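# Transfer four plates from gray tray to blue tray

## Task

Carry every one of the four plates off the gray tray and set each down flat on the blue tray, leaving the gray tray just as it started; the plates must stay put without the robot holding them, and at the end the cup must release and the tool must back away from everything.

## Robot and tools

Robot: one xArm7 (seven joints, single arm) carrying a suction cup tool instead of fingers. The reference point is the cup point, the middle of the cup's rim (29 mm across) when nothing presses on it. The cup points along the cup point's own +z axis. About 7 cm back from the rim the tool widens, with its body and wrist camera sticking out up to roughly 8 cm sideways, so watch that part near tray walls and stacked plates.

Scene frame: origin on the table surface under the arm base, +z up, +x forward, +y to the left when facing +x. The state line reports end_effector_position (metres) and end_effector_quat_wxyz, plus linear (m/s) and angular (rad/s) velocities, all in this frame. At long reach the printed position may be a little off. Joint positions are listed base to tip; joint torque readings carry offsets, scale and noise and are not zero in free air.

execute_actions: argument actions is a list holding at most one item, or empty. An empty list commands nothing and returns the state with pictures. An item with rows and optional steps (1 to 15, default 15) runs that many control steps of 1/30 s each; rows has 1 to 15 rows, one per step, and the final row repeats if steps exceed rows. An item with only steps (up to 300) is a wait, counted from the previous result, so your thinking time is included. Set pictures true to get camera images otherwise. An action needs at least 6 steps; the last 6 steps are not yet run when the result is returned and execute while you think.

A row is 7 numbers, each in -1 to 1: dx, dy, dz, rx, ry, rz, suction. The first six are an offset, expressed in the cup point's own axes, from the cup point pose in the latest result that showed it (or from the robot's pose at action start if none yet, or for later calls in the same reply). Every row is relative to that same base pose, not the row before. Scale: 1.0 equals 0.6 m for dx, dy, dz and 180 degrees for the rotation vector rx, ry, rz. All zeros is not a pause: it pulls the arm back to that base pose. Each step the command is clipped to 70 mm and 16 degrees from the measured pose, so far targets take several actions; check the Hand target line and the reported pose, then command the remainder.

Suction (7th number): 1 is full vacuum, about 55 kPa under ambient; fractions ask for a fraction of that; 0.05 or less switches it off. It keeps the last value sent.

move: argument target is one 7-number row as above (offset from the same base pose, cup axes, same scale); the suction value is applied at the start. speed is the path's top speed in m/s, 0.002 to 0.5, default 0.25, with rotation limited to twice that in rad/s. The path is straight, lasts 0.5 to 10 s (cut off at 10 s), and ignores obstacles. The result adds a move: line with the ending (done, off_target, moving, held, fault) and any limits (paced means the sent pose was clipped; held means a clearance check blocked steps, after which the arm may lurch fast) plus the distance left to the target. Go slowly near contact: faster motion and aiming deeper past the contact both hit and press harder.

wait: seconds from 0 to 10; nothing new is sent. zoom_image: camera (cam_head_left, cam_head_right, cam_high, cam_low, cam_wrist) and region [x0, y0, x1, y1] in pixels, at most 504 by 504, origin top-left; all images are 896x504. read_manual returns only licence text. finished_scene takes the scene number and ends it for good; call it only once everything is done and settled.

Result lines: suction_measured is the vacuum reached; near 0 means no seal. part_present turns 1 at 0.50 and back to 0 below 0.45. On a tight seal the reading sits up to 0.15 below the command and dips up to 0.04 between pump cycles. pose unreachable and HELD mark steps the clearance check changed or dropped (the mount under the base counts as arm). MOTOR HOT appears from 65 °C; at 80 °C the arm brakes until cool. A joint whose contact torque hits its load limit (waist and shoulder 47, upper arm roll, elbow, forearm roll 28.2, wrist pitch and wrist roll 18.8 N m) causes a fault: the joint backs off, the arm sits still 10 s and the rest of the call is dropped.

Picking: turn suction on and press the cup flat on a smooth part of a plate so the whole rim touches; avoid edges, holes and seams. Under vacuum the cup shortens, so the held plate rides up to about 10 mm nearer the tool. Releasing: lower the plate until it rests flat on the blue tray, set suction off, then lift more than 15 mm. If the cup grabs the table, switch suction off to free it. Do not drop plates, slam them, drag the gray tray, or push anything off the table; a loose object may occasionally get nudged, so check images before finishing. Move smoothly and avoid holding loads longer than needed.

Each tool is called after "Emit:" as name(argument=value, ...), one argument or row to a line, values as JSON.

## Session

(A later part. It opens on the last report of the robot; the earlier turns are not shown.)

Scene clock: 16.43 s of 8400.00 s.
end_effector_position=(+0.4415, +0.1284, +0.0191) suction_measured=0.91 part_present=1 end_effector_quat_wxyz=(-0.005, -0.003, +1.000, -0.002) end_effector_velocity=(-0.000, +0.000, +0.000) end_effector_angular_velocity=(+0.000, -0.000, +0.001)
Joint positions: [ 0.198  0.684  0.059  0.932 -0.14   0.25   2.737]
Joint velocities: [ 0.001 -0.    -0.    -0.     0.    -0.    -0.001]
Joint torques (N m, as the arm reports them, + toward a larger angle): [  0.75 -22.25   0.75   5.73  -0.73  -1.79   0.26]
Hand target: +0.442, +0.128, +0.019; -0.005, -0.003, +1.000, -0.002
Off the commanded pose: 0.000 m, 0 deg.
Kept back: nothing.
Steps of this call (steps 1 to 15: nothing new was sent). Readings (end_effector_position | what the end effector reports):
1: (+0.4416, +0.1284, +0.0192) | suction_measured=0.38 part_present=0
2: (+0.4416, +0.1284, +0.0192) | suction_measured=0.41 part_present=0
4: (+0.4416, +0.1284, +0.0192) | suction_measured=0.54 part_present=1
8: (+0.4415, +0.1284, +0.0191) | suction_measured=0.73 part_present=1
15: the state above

Emit:
move(
  target=[0,0,-0.093,0,0,0,1],
  speed=0.1,
)

Emit:
zoom_image(
  camera="cam_low",
  region=[350,260,510,350],
)

Scene clock: 17.63 s of 8400.00 s.
end_effector_position=(+0.4420, +0.1287, +0.0746) suction_measured=0.99 part_present=1 end_effector_quat_wxyz=(-0.006, -0.003, +1.000, -0.002) end_effector_velocity=(+0.001, +0.001, +0.002) end_effector_angular_velocity=(+0.002, -0.003, +0.001)
Joint positions: [ 0.174  0.518  0.089  0.881 -0.115  0.367  2.717]
Joint velocities: [-0.001 -0.004  0.002  0.001  0.001  0.002 -0.   ]
Joint torques (N m, as the arm reports them, + toward a larger angle): [  0.63 -21.64   0.77   6.74  -0.82  -1.73   0.08]
Hand target: +0.442, +0.129, +0.075; -0.005, -0.003, +1.000, -0.002
Off the commanded pose: 0.000 m, 0 deg.
Kept back: nothing.
move: done

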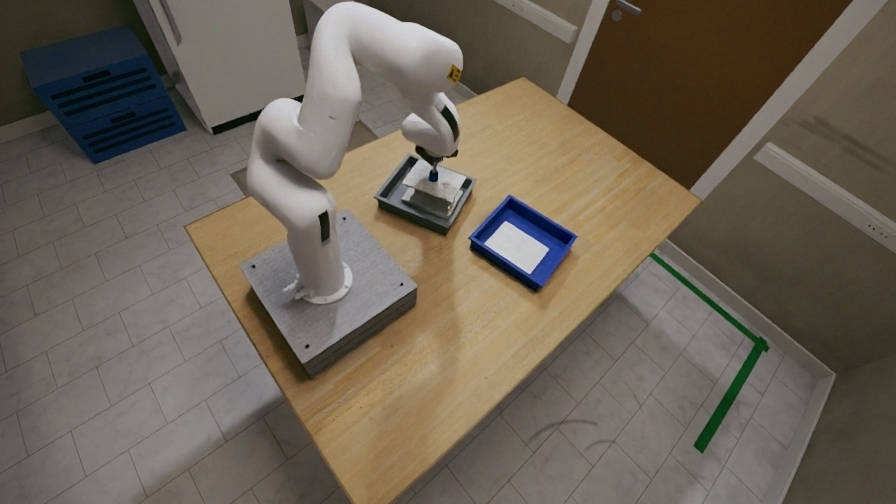

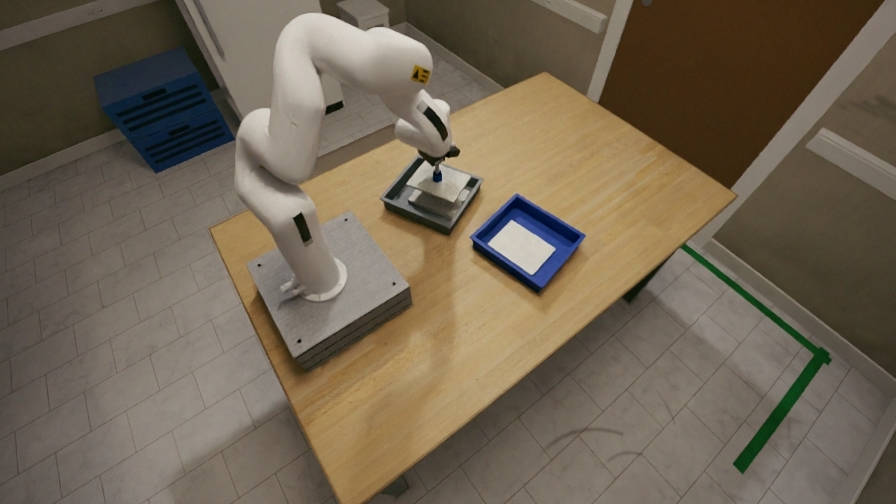

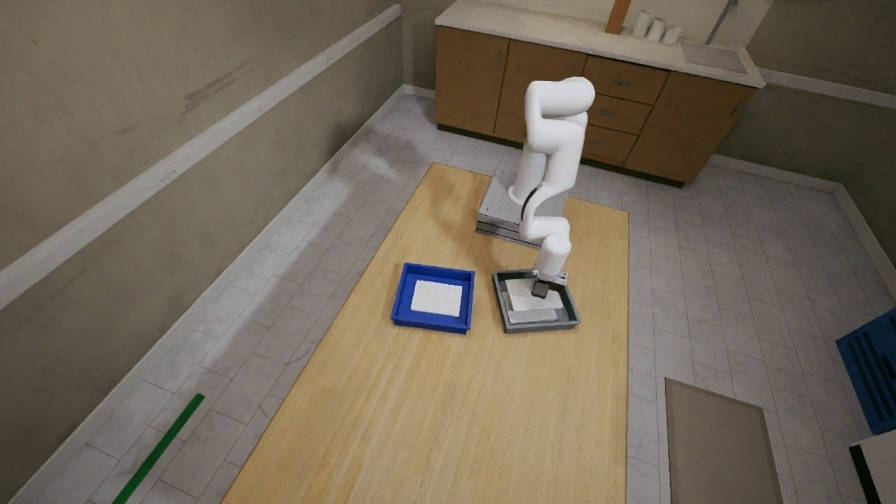

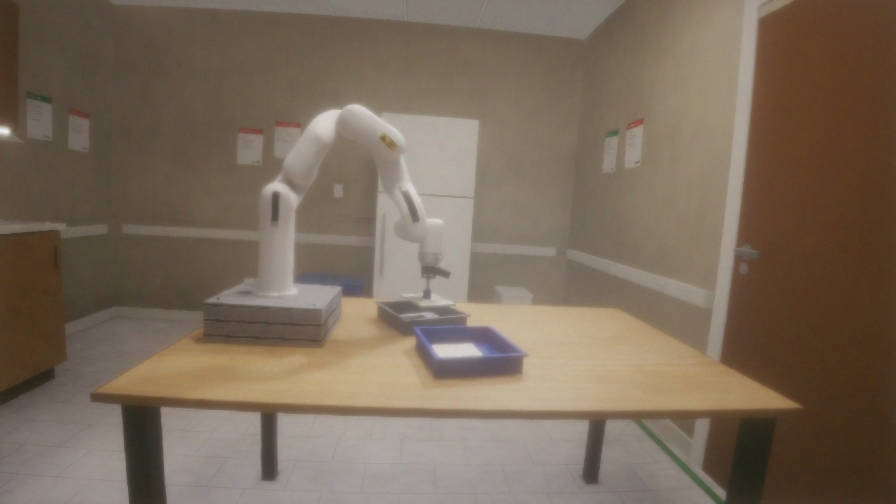

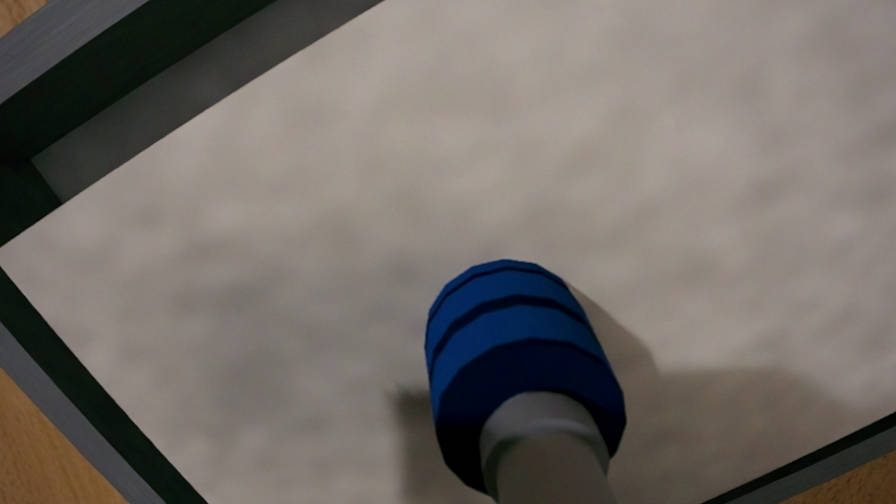

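Region (350, 260, 510, 350) of cam_low's 896x504 image, scaled by 3.150, with more detail than that image has; it fills the top 284 rows of this view, and the rest is white.

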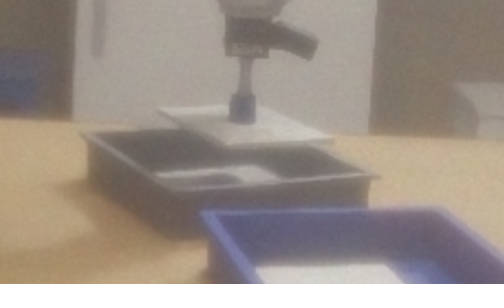

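Emit:
move(
  target=[-0.13,-0.505,0,0,0,0.09,1],
  speed=0.3,
)

Emit:
move(
  target=[0,0,0.116,0,0,0,1],
  speed=0.06,
)

Scene clock: 19.43 s of 8400.00 s.
end_effector_position=(+0.5218, -0.1730, +0.0752) suction_measured=0.98 part_present=1 end_effector_quat_wxyz=(-0.005, +0.137, +0.991, -0.002) end_effector_velocity=(-0.001, -0.012, +0.001) end_effector_angular_velocity=(-0.007, +0.001, -0.017)
Joint positions: [-0.319  0.705 -0.009  1.251  0.017  0.545  2.298]
Joint velocities: [-0.01   0.004 -0.01   0.01   0.001  0.006 -0.002]
Joint torques (N m, as the arm reports them, + toward a larger angle): [  0.92 -25.98  -0.51   8.18  -1.24  -1.49   0.16]
Hand target: +0.522, -0.174, +0.075; -0.005, +0.138, +0.990, -0.002
Off the commanded pose: 0.001 m, 0 deg.
Kept back: nothing.
move: done

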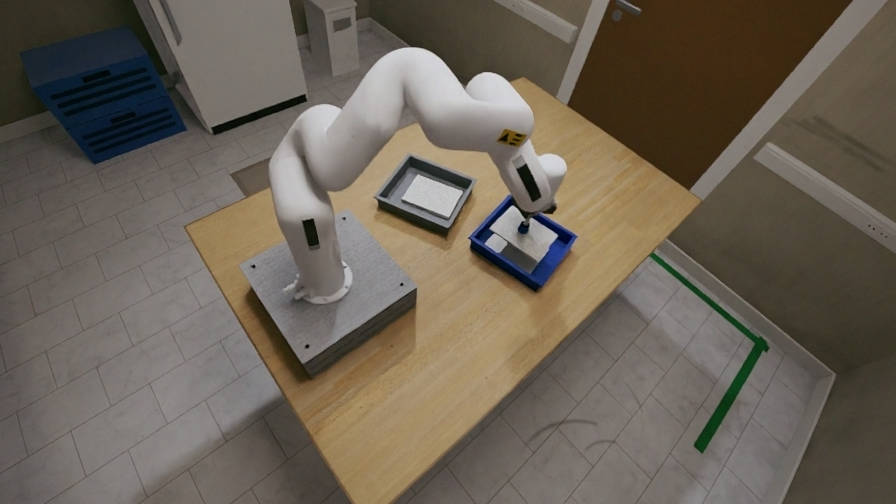

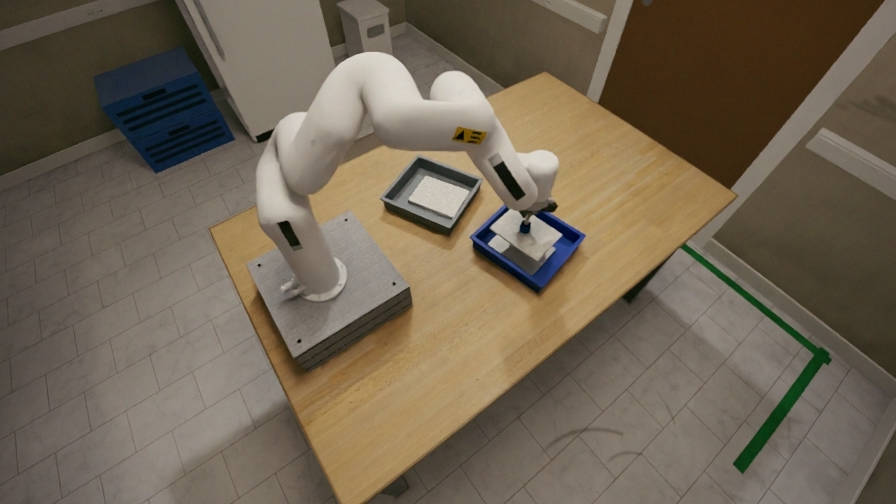

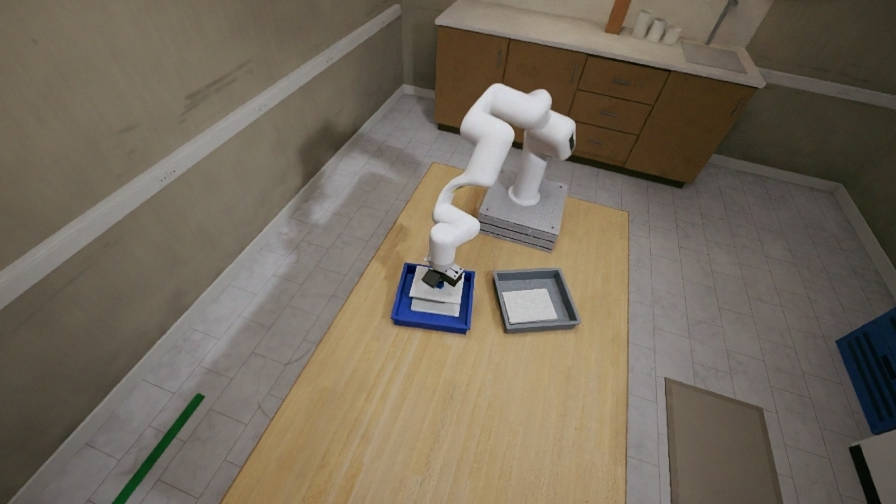

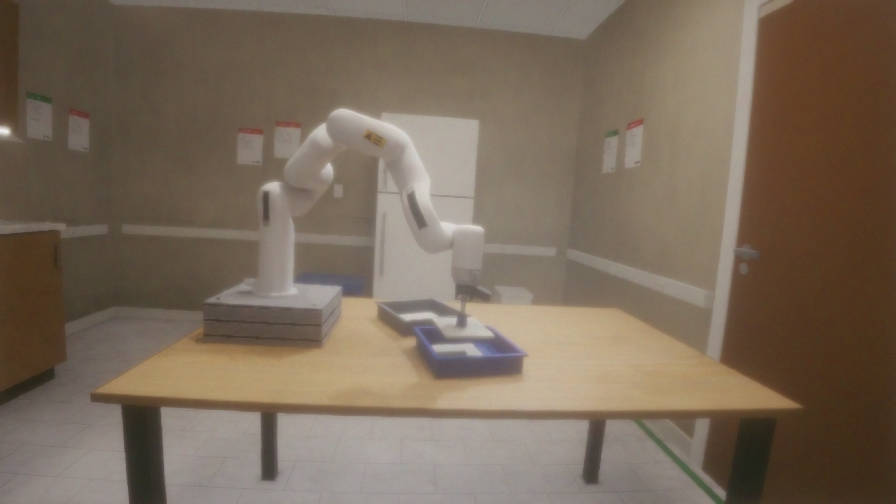

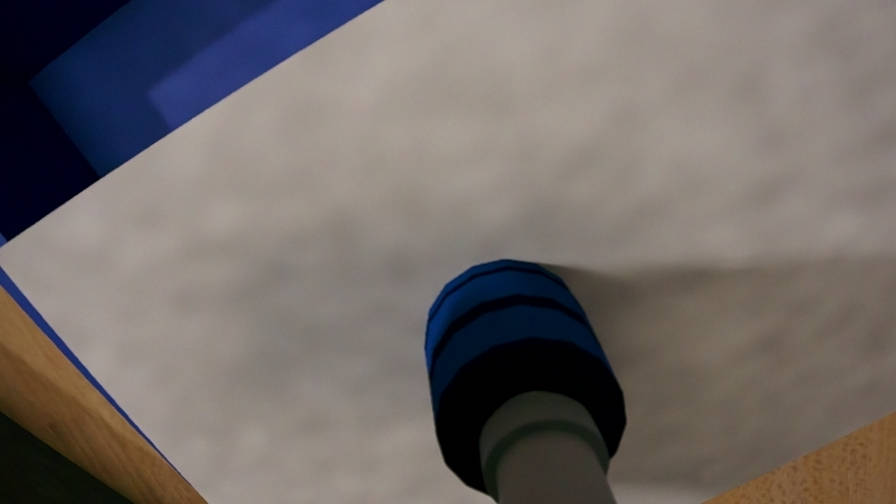

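Scene clock: 20.93 s of 8400.00 s.
end_effector_position=(+0.5211, -0.1735, +0.0060) suction_measured=0.98 part_present=1 end_effector_quat_wxyz=(-0.004, +0.137, +0.991, -0.002) end_effector_velocity=(+0.000, +0.001, -0.001) end_effector_angular_velocity=(-0.000, -0.000, +0.001)
Joint positions: [-0.321  0.883 -0.007  1.316  0.019  0.432  2.297]
Joint velocities: [ 0.002  0.004  0.     0.002 -0.001 -0.001  0.001]
Joint torques (N m, as the arm reports them, + toward a larger angle): [  0.44 -26.09  -0.45   7.12  -0.81  -1.39   0.11]
Hand target: +0.521, -0.173, +0.006; -0.005, +0.137, +0.990, -0.002
Off the commanded pose: 0.001 m, 0 deg.
Kept back: nothing.
move: done

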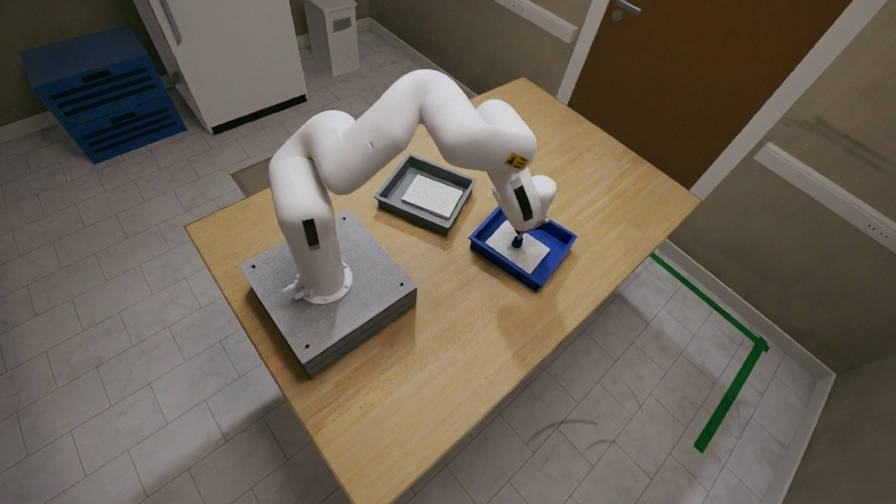

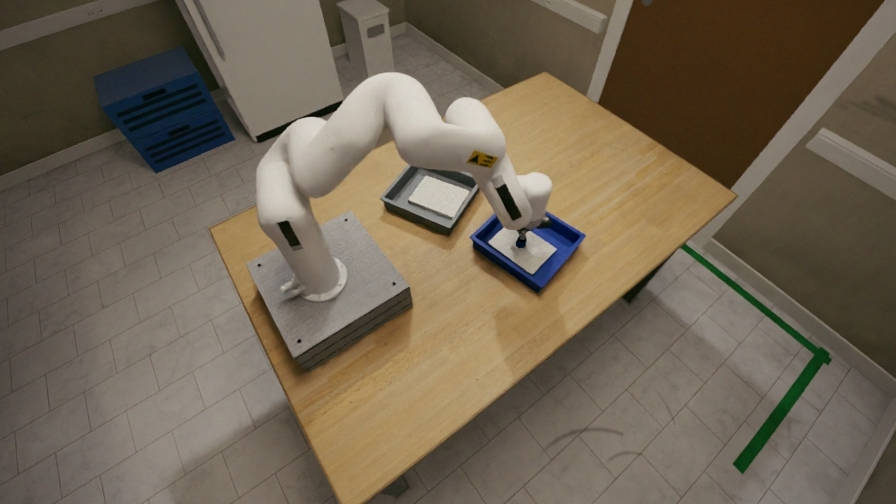

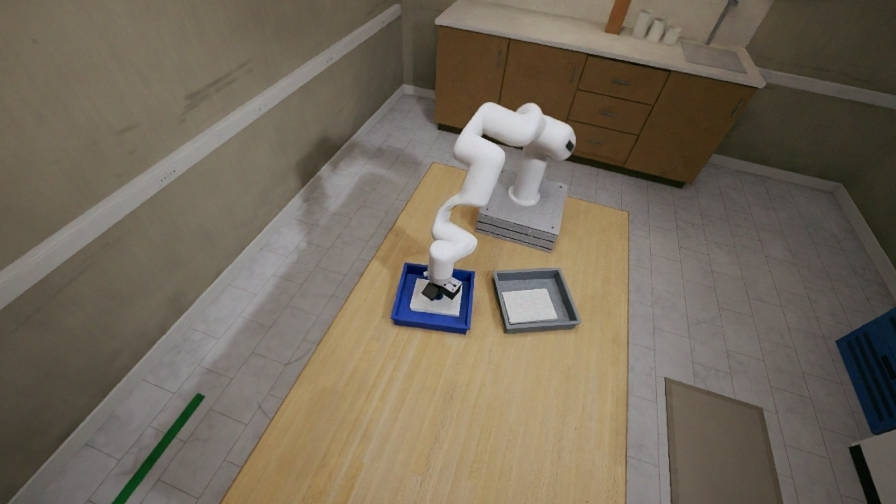

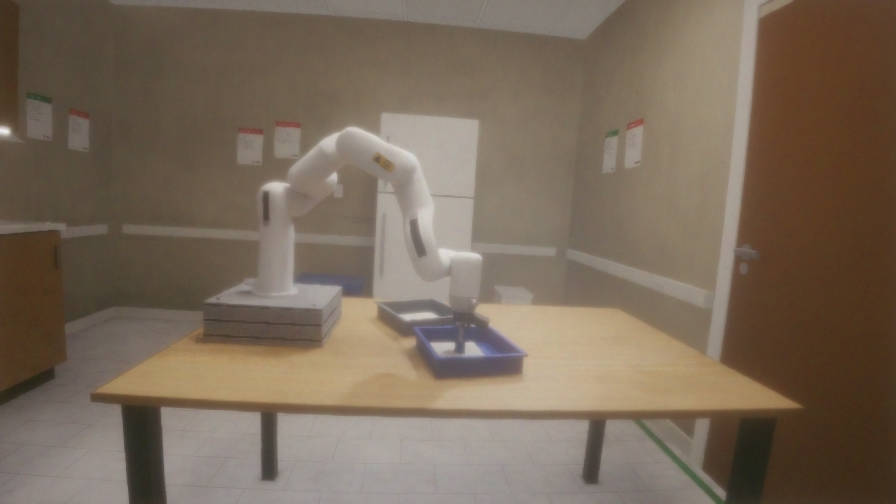

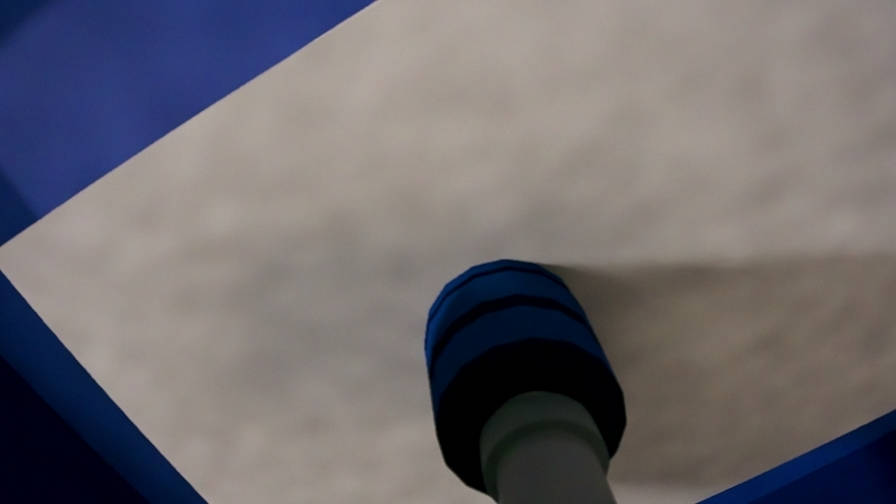

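Touching.

Emit:
move(
  target=[0,0,-0.115,0,0,0,0],
  speed=0.15,
)

Emit:
move(
  target=[0.265,0.449,0,0,0,-0.09,0],
  speed=0.35,
)

Emit:
move(
  target=[0,0,0.102,0,0,0,1],
  speed=0.06,
)

Emit:
execute_actions(
  actions=[
    {"steps":6},
  ],
)

Scene clock: 22.07 s of 8400.00 s.
end_effector_position=(+0.5217, -0.1730, +0.0744) suction_measured=0.00 part_present=0 end_effector_quat_wxyz=(-0.005, +0.137, +0.991, -0.002) end_effector_velocity=(+0.002, -0.001, +0.004) end_effector_angular_velocity=(-0.002, -0.005, +0.000)
Joint positions: [-0.319  0.707 -0.009  1.251  0.017  0.544  2.298]
Joint velocities: [-0.001 -0.007  0.     0.001  0.     0.003 -0.001]
Joint torques (N m, as the arm reports them, + toward a larger angle): [  0.42 -25.53  -0.57   7.64  -1.35  -1.55   0.05]
Hand target: +0.522, -0.173, +0.075; -0.004, +0.137, +0.991, -0.002
Off the commanded pose: 0.001 m, 0 deg.
Kept back: nothing.
move: done

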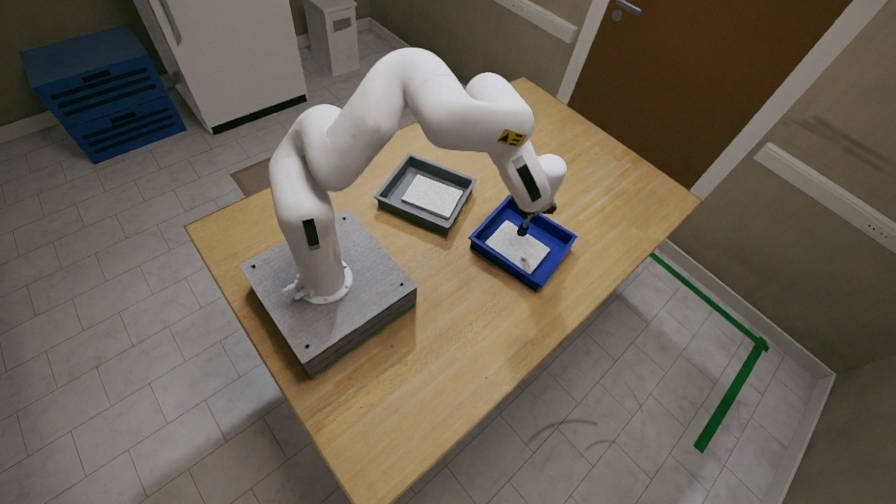

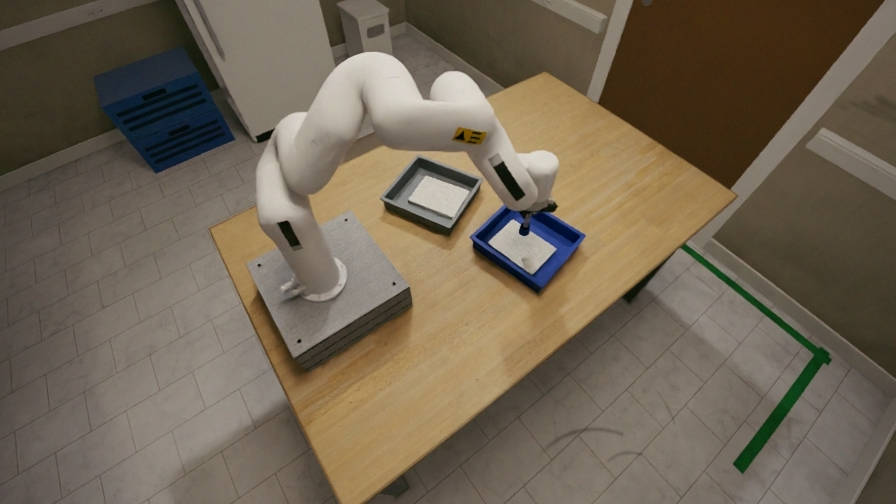

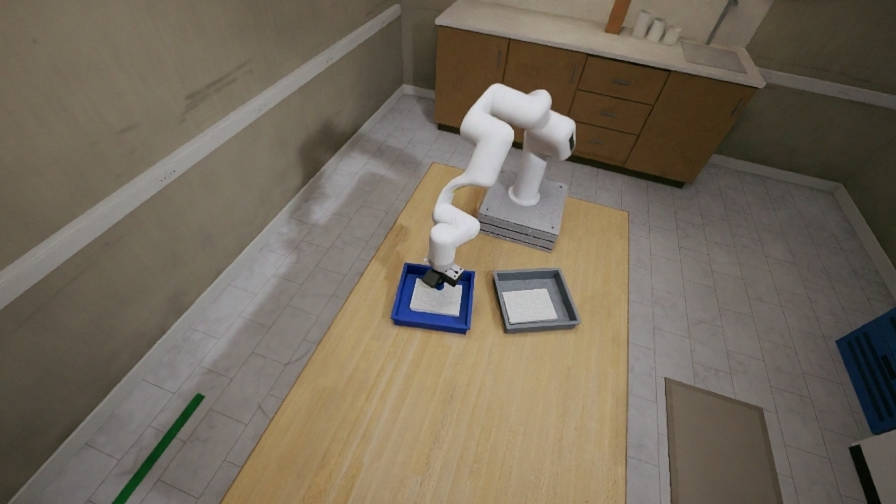

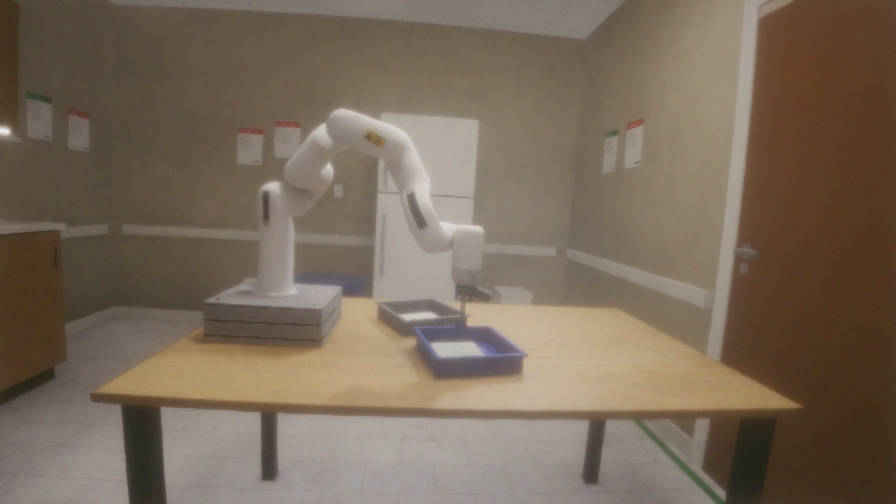

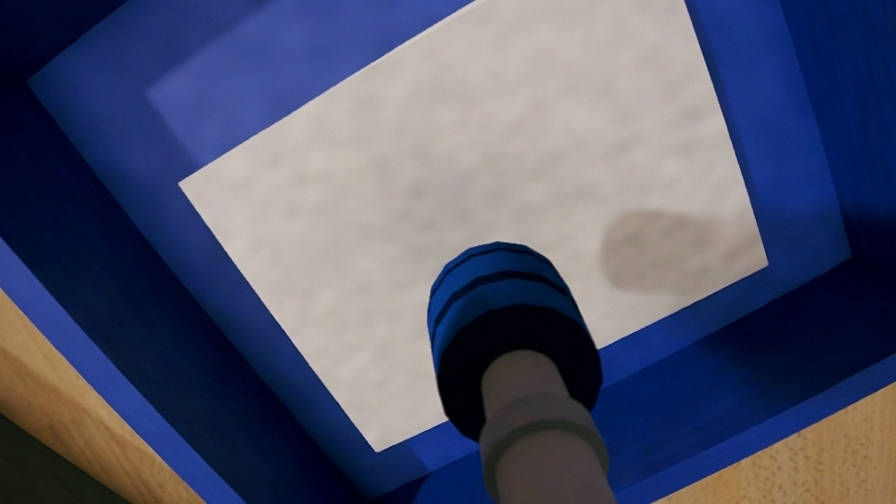

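Scene clock: 23.47 s of 8400.00 s.
end_effector_position=(+0.4423, +0.1282, +0.0740) suction_measured=0.00 part_present=0 end_effector_quat_wxyz=(-0.006, -0.002, +1.000, -0.002) end_effector_velocity=(-0.003, +0.009, -0.000) end_effector_angular_velocity=(+0.000, +0.002, +0.013)
Joint positions: [ 0.174  0.52   0.088  0.882 -0.114  0.366  2.715]
Joint velocities: [ 0.016  0.001  0.004  0.001 -0.004  0.002  0.01 ]
Joint torques (N m, as the arm reports them, + toward a larger angle): [  0.73 -21.19   0.61   6.48  -0.56  -1.66   0.05]
Hand target: +0.442, +0.130, +0.074; -0.006, -0.004, +1.000, -0.001
Off the commanded pose: 0.001 m, 0 deg.
Kept back: nothing.
move: done

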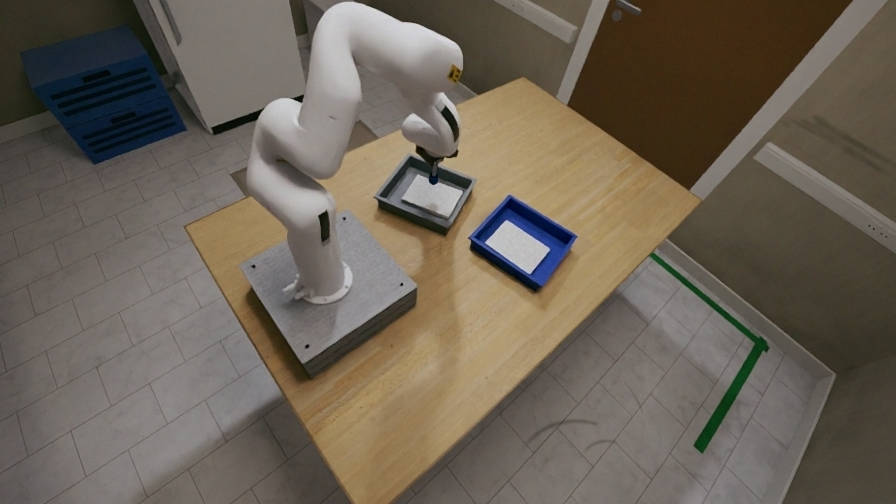

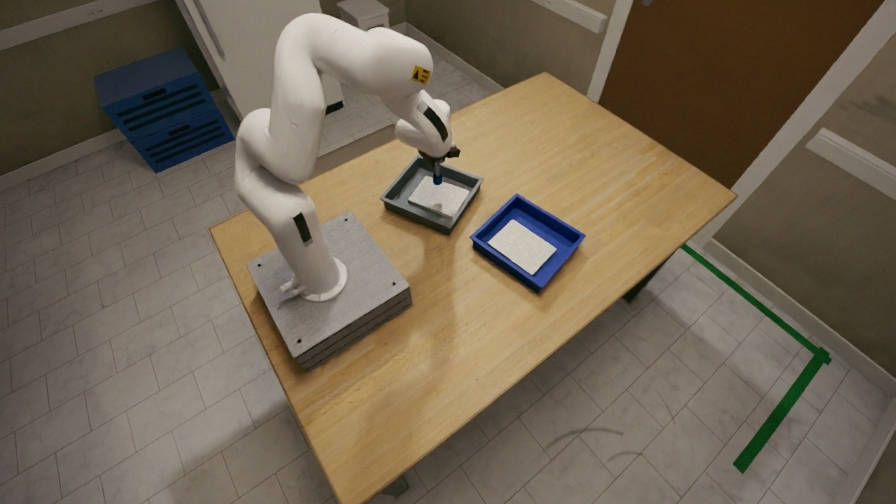

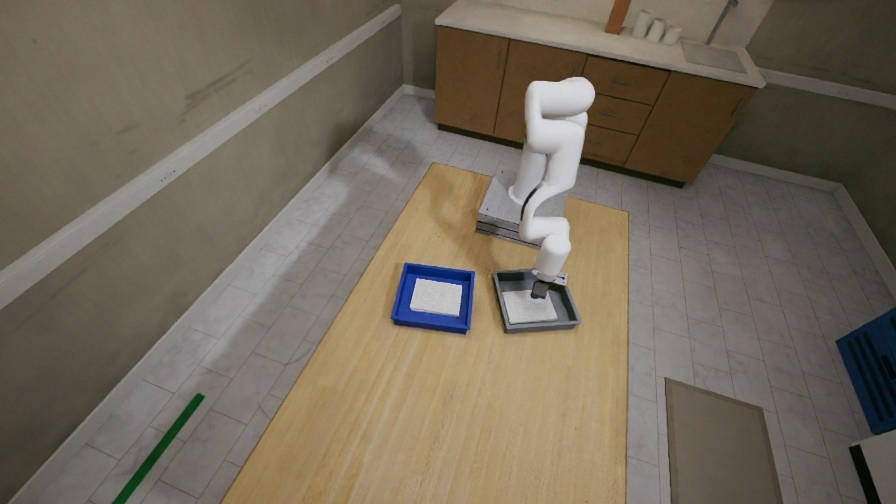

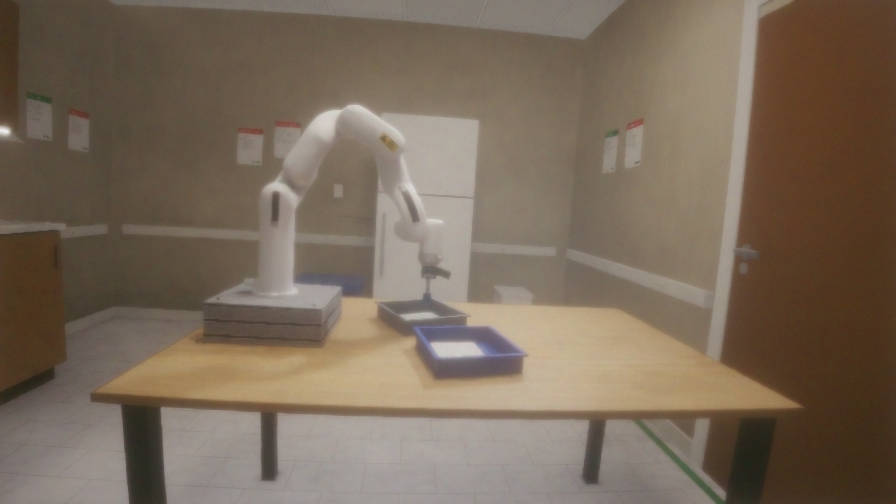

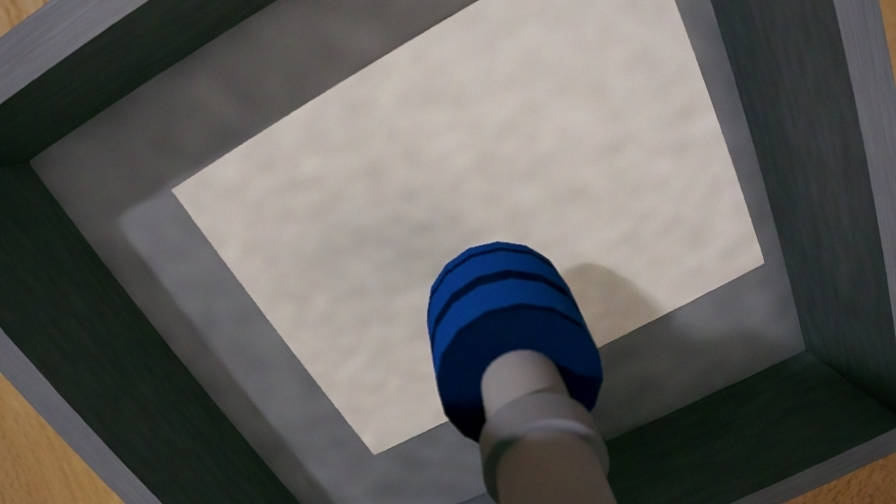

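Scene clock: 24.87 s of 8400.00 s.
end_effector_position=(+0.4415, +0.1278, +0.0128) suction_measured=0.35 part_present=0 end_effector_quat_wxyz=(-0.006, -0.002, +1.000, -0.002) end_effector_velocity=(+0.001, +0.001, +0.000) end_effector_angular_velocity=(+0.001, -0.003, +0.002)
Joint positions: [ 0.2    0.703  0.055  0.939 -0.139  0.239  2.736]
Joint velocities: [ 0.002  0.002 -0.     0.003 -0.    -0.002  0.   ]
Joint torques (N m, as the arm reports them, + toward a larger angle): [  0.59 -22.94   0.73   5.55  -1.3   -1.64   0.08]
Hand target: +0.441, +0.128, +0.013; -0.006, -0.002, +1.000, -0.002
Off the commanded pose: 0.000 m, 0 deg.
Kept back: nothing.
move: done

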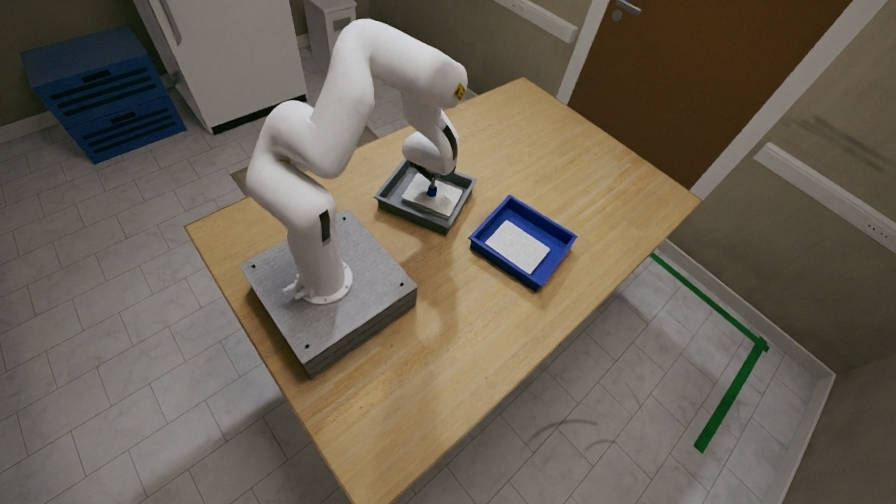

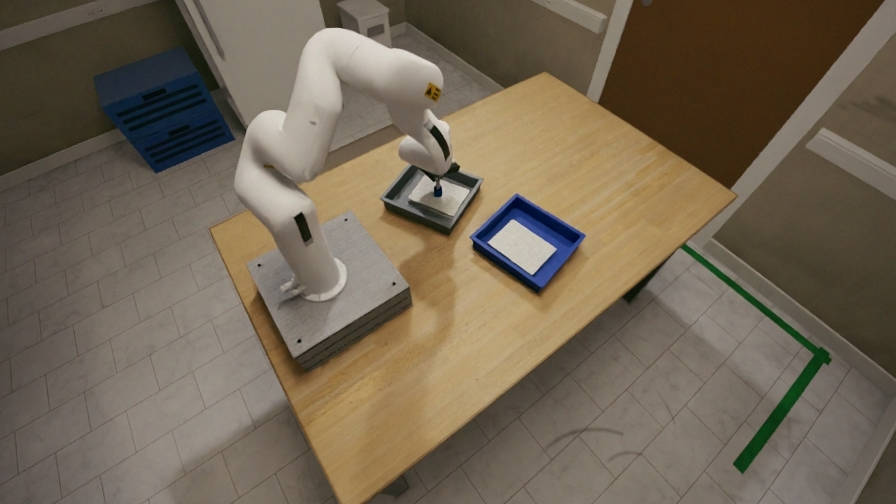

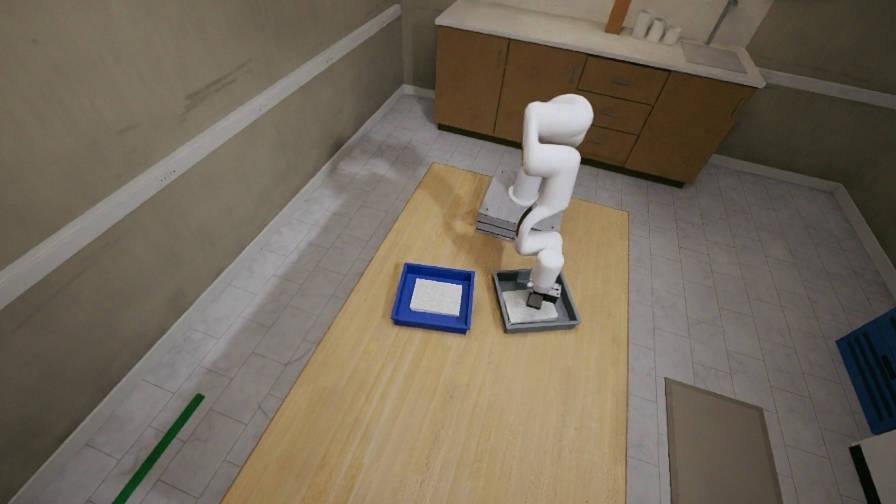

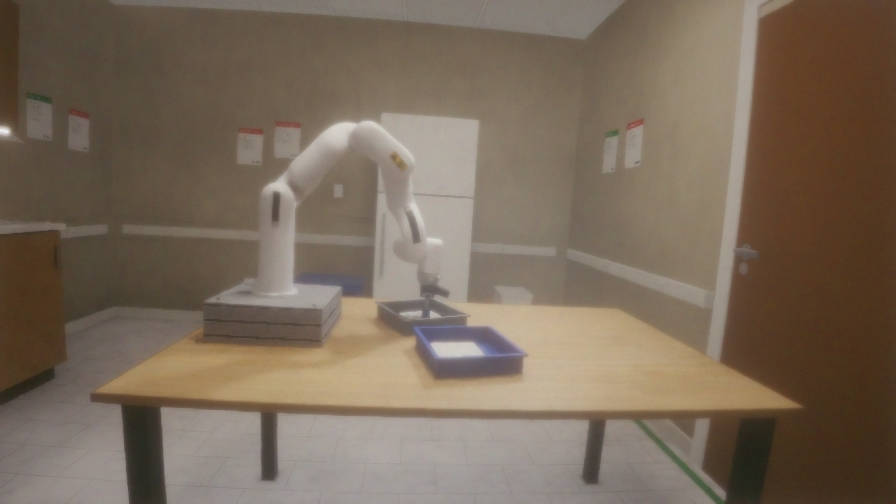

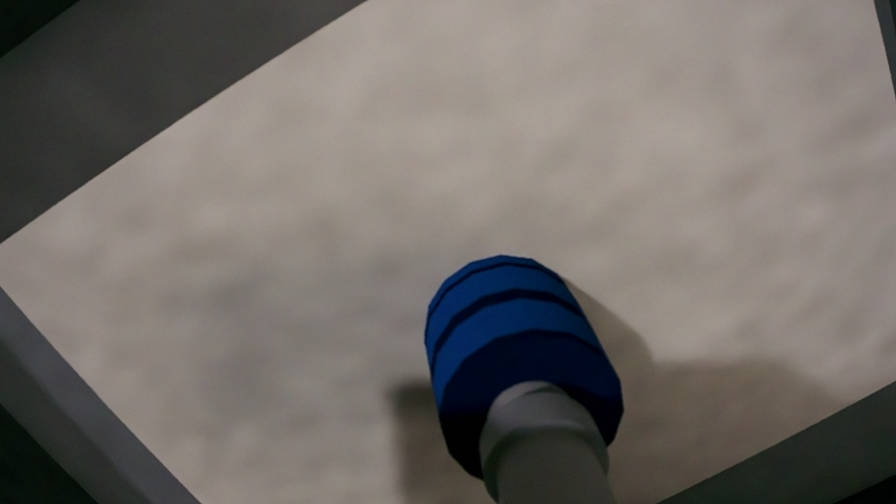

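Scene clock: 25.07 s of 8400.00 s.
end_effector_position=(+0.4415, +0.1278, +0.0128) suction_measured=0.65 part_present=1 end_effector_quat_wxyz=(-0.006, -0.002, +1.000, -0.002) end_effector_velocity=(-0.000, -0.001, -0.001) end_effector_angular_velocity=(-0.001, +0.001, -0.002)
Joint positions: [ 0.2    0.704  0.055  0.94  -0.139  0.238  2.736]
Joint velocities: [-0.001  0.001 -0.    -0.    -0.001  0.     0.001]
Joint torques (N m, as the arm reports them, + toward a larger angle): [  0.58 -22.71   0.59   5.81  -0.88  -1.68   0.05]
Hand target: +0.441, +0.128, +0.013; -0.006, -0.002, +1.000, -0.002
Off the commanded pose: 0.000 m, 0 deg.
Kept back: nothing.
Steps of this call (steps 1 to 6: nothing new was sent). Readings (end_effector_position | what the end effector reports):
1: (+0.4415, +0.1278, +0.0128) | suction_measured=0.39 part_present=0
2: (+0.4415, +0.1278, +0.0128) | suction_measured=0.41 part_present=0
4: (+0.4415, +0.1278, +0.0128) | suction_measured=0.54 part_present=1
6: the state above


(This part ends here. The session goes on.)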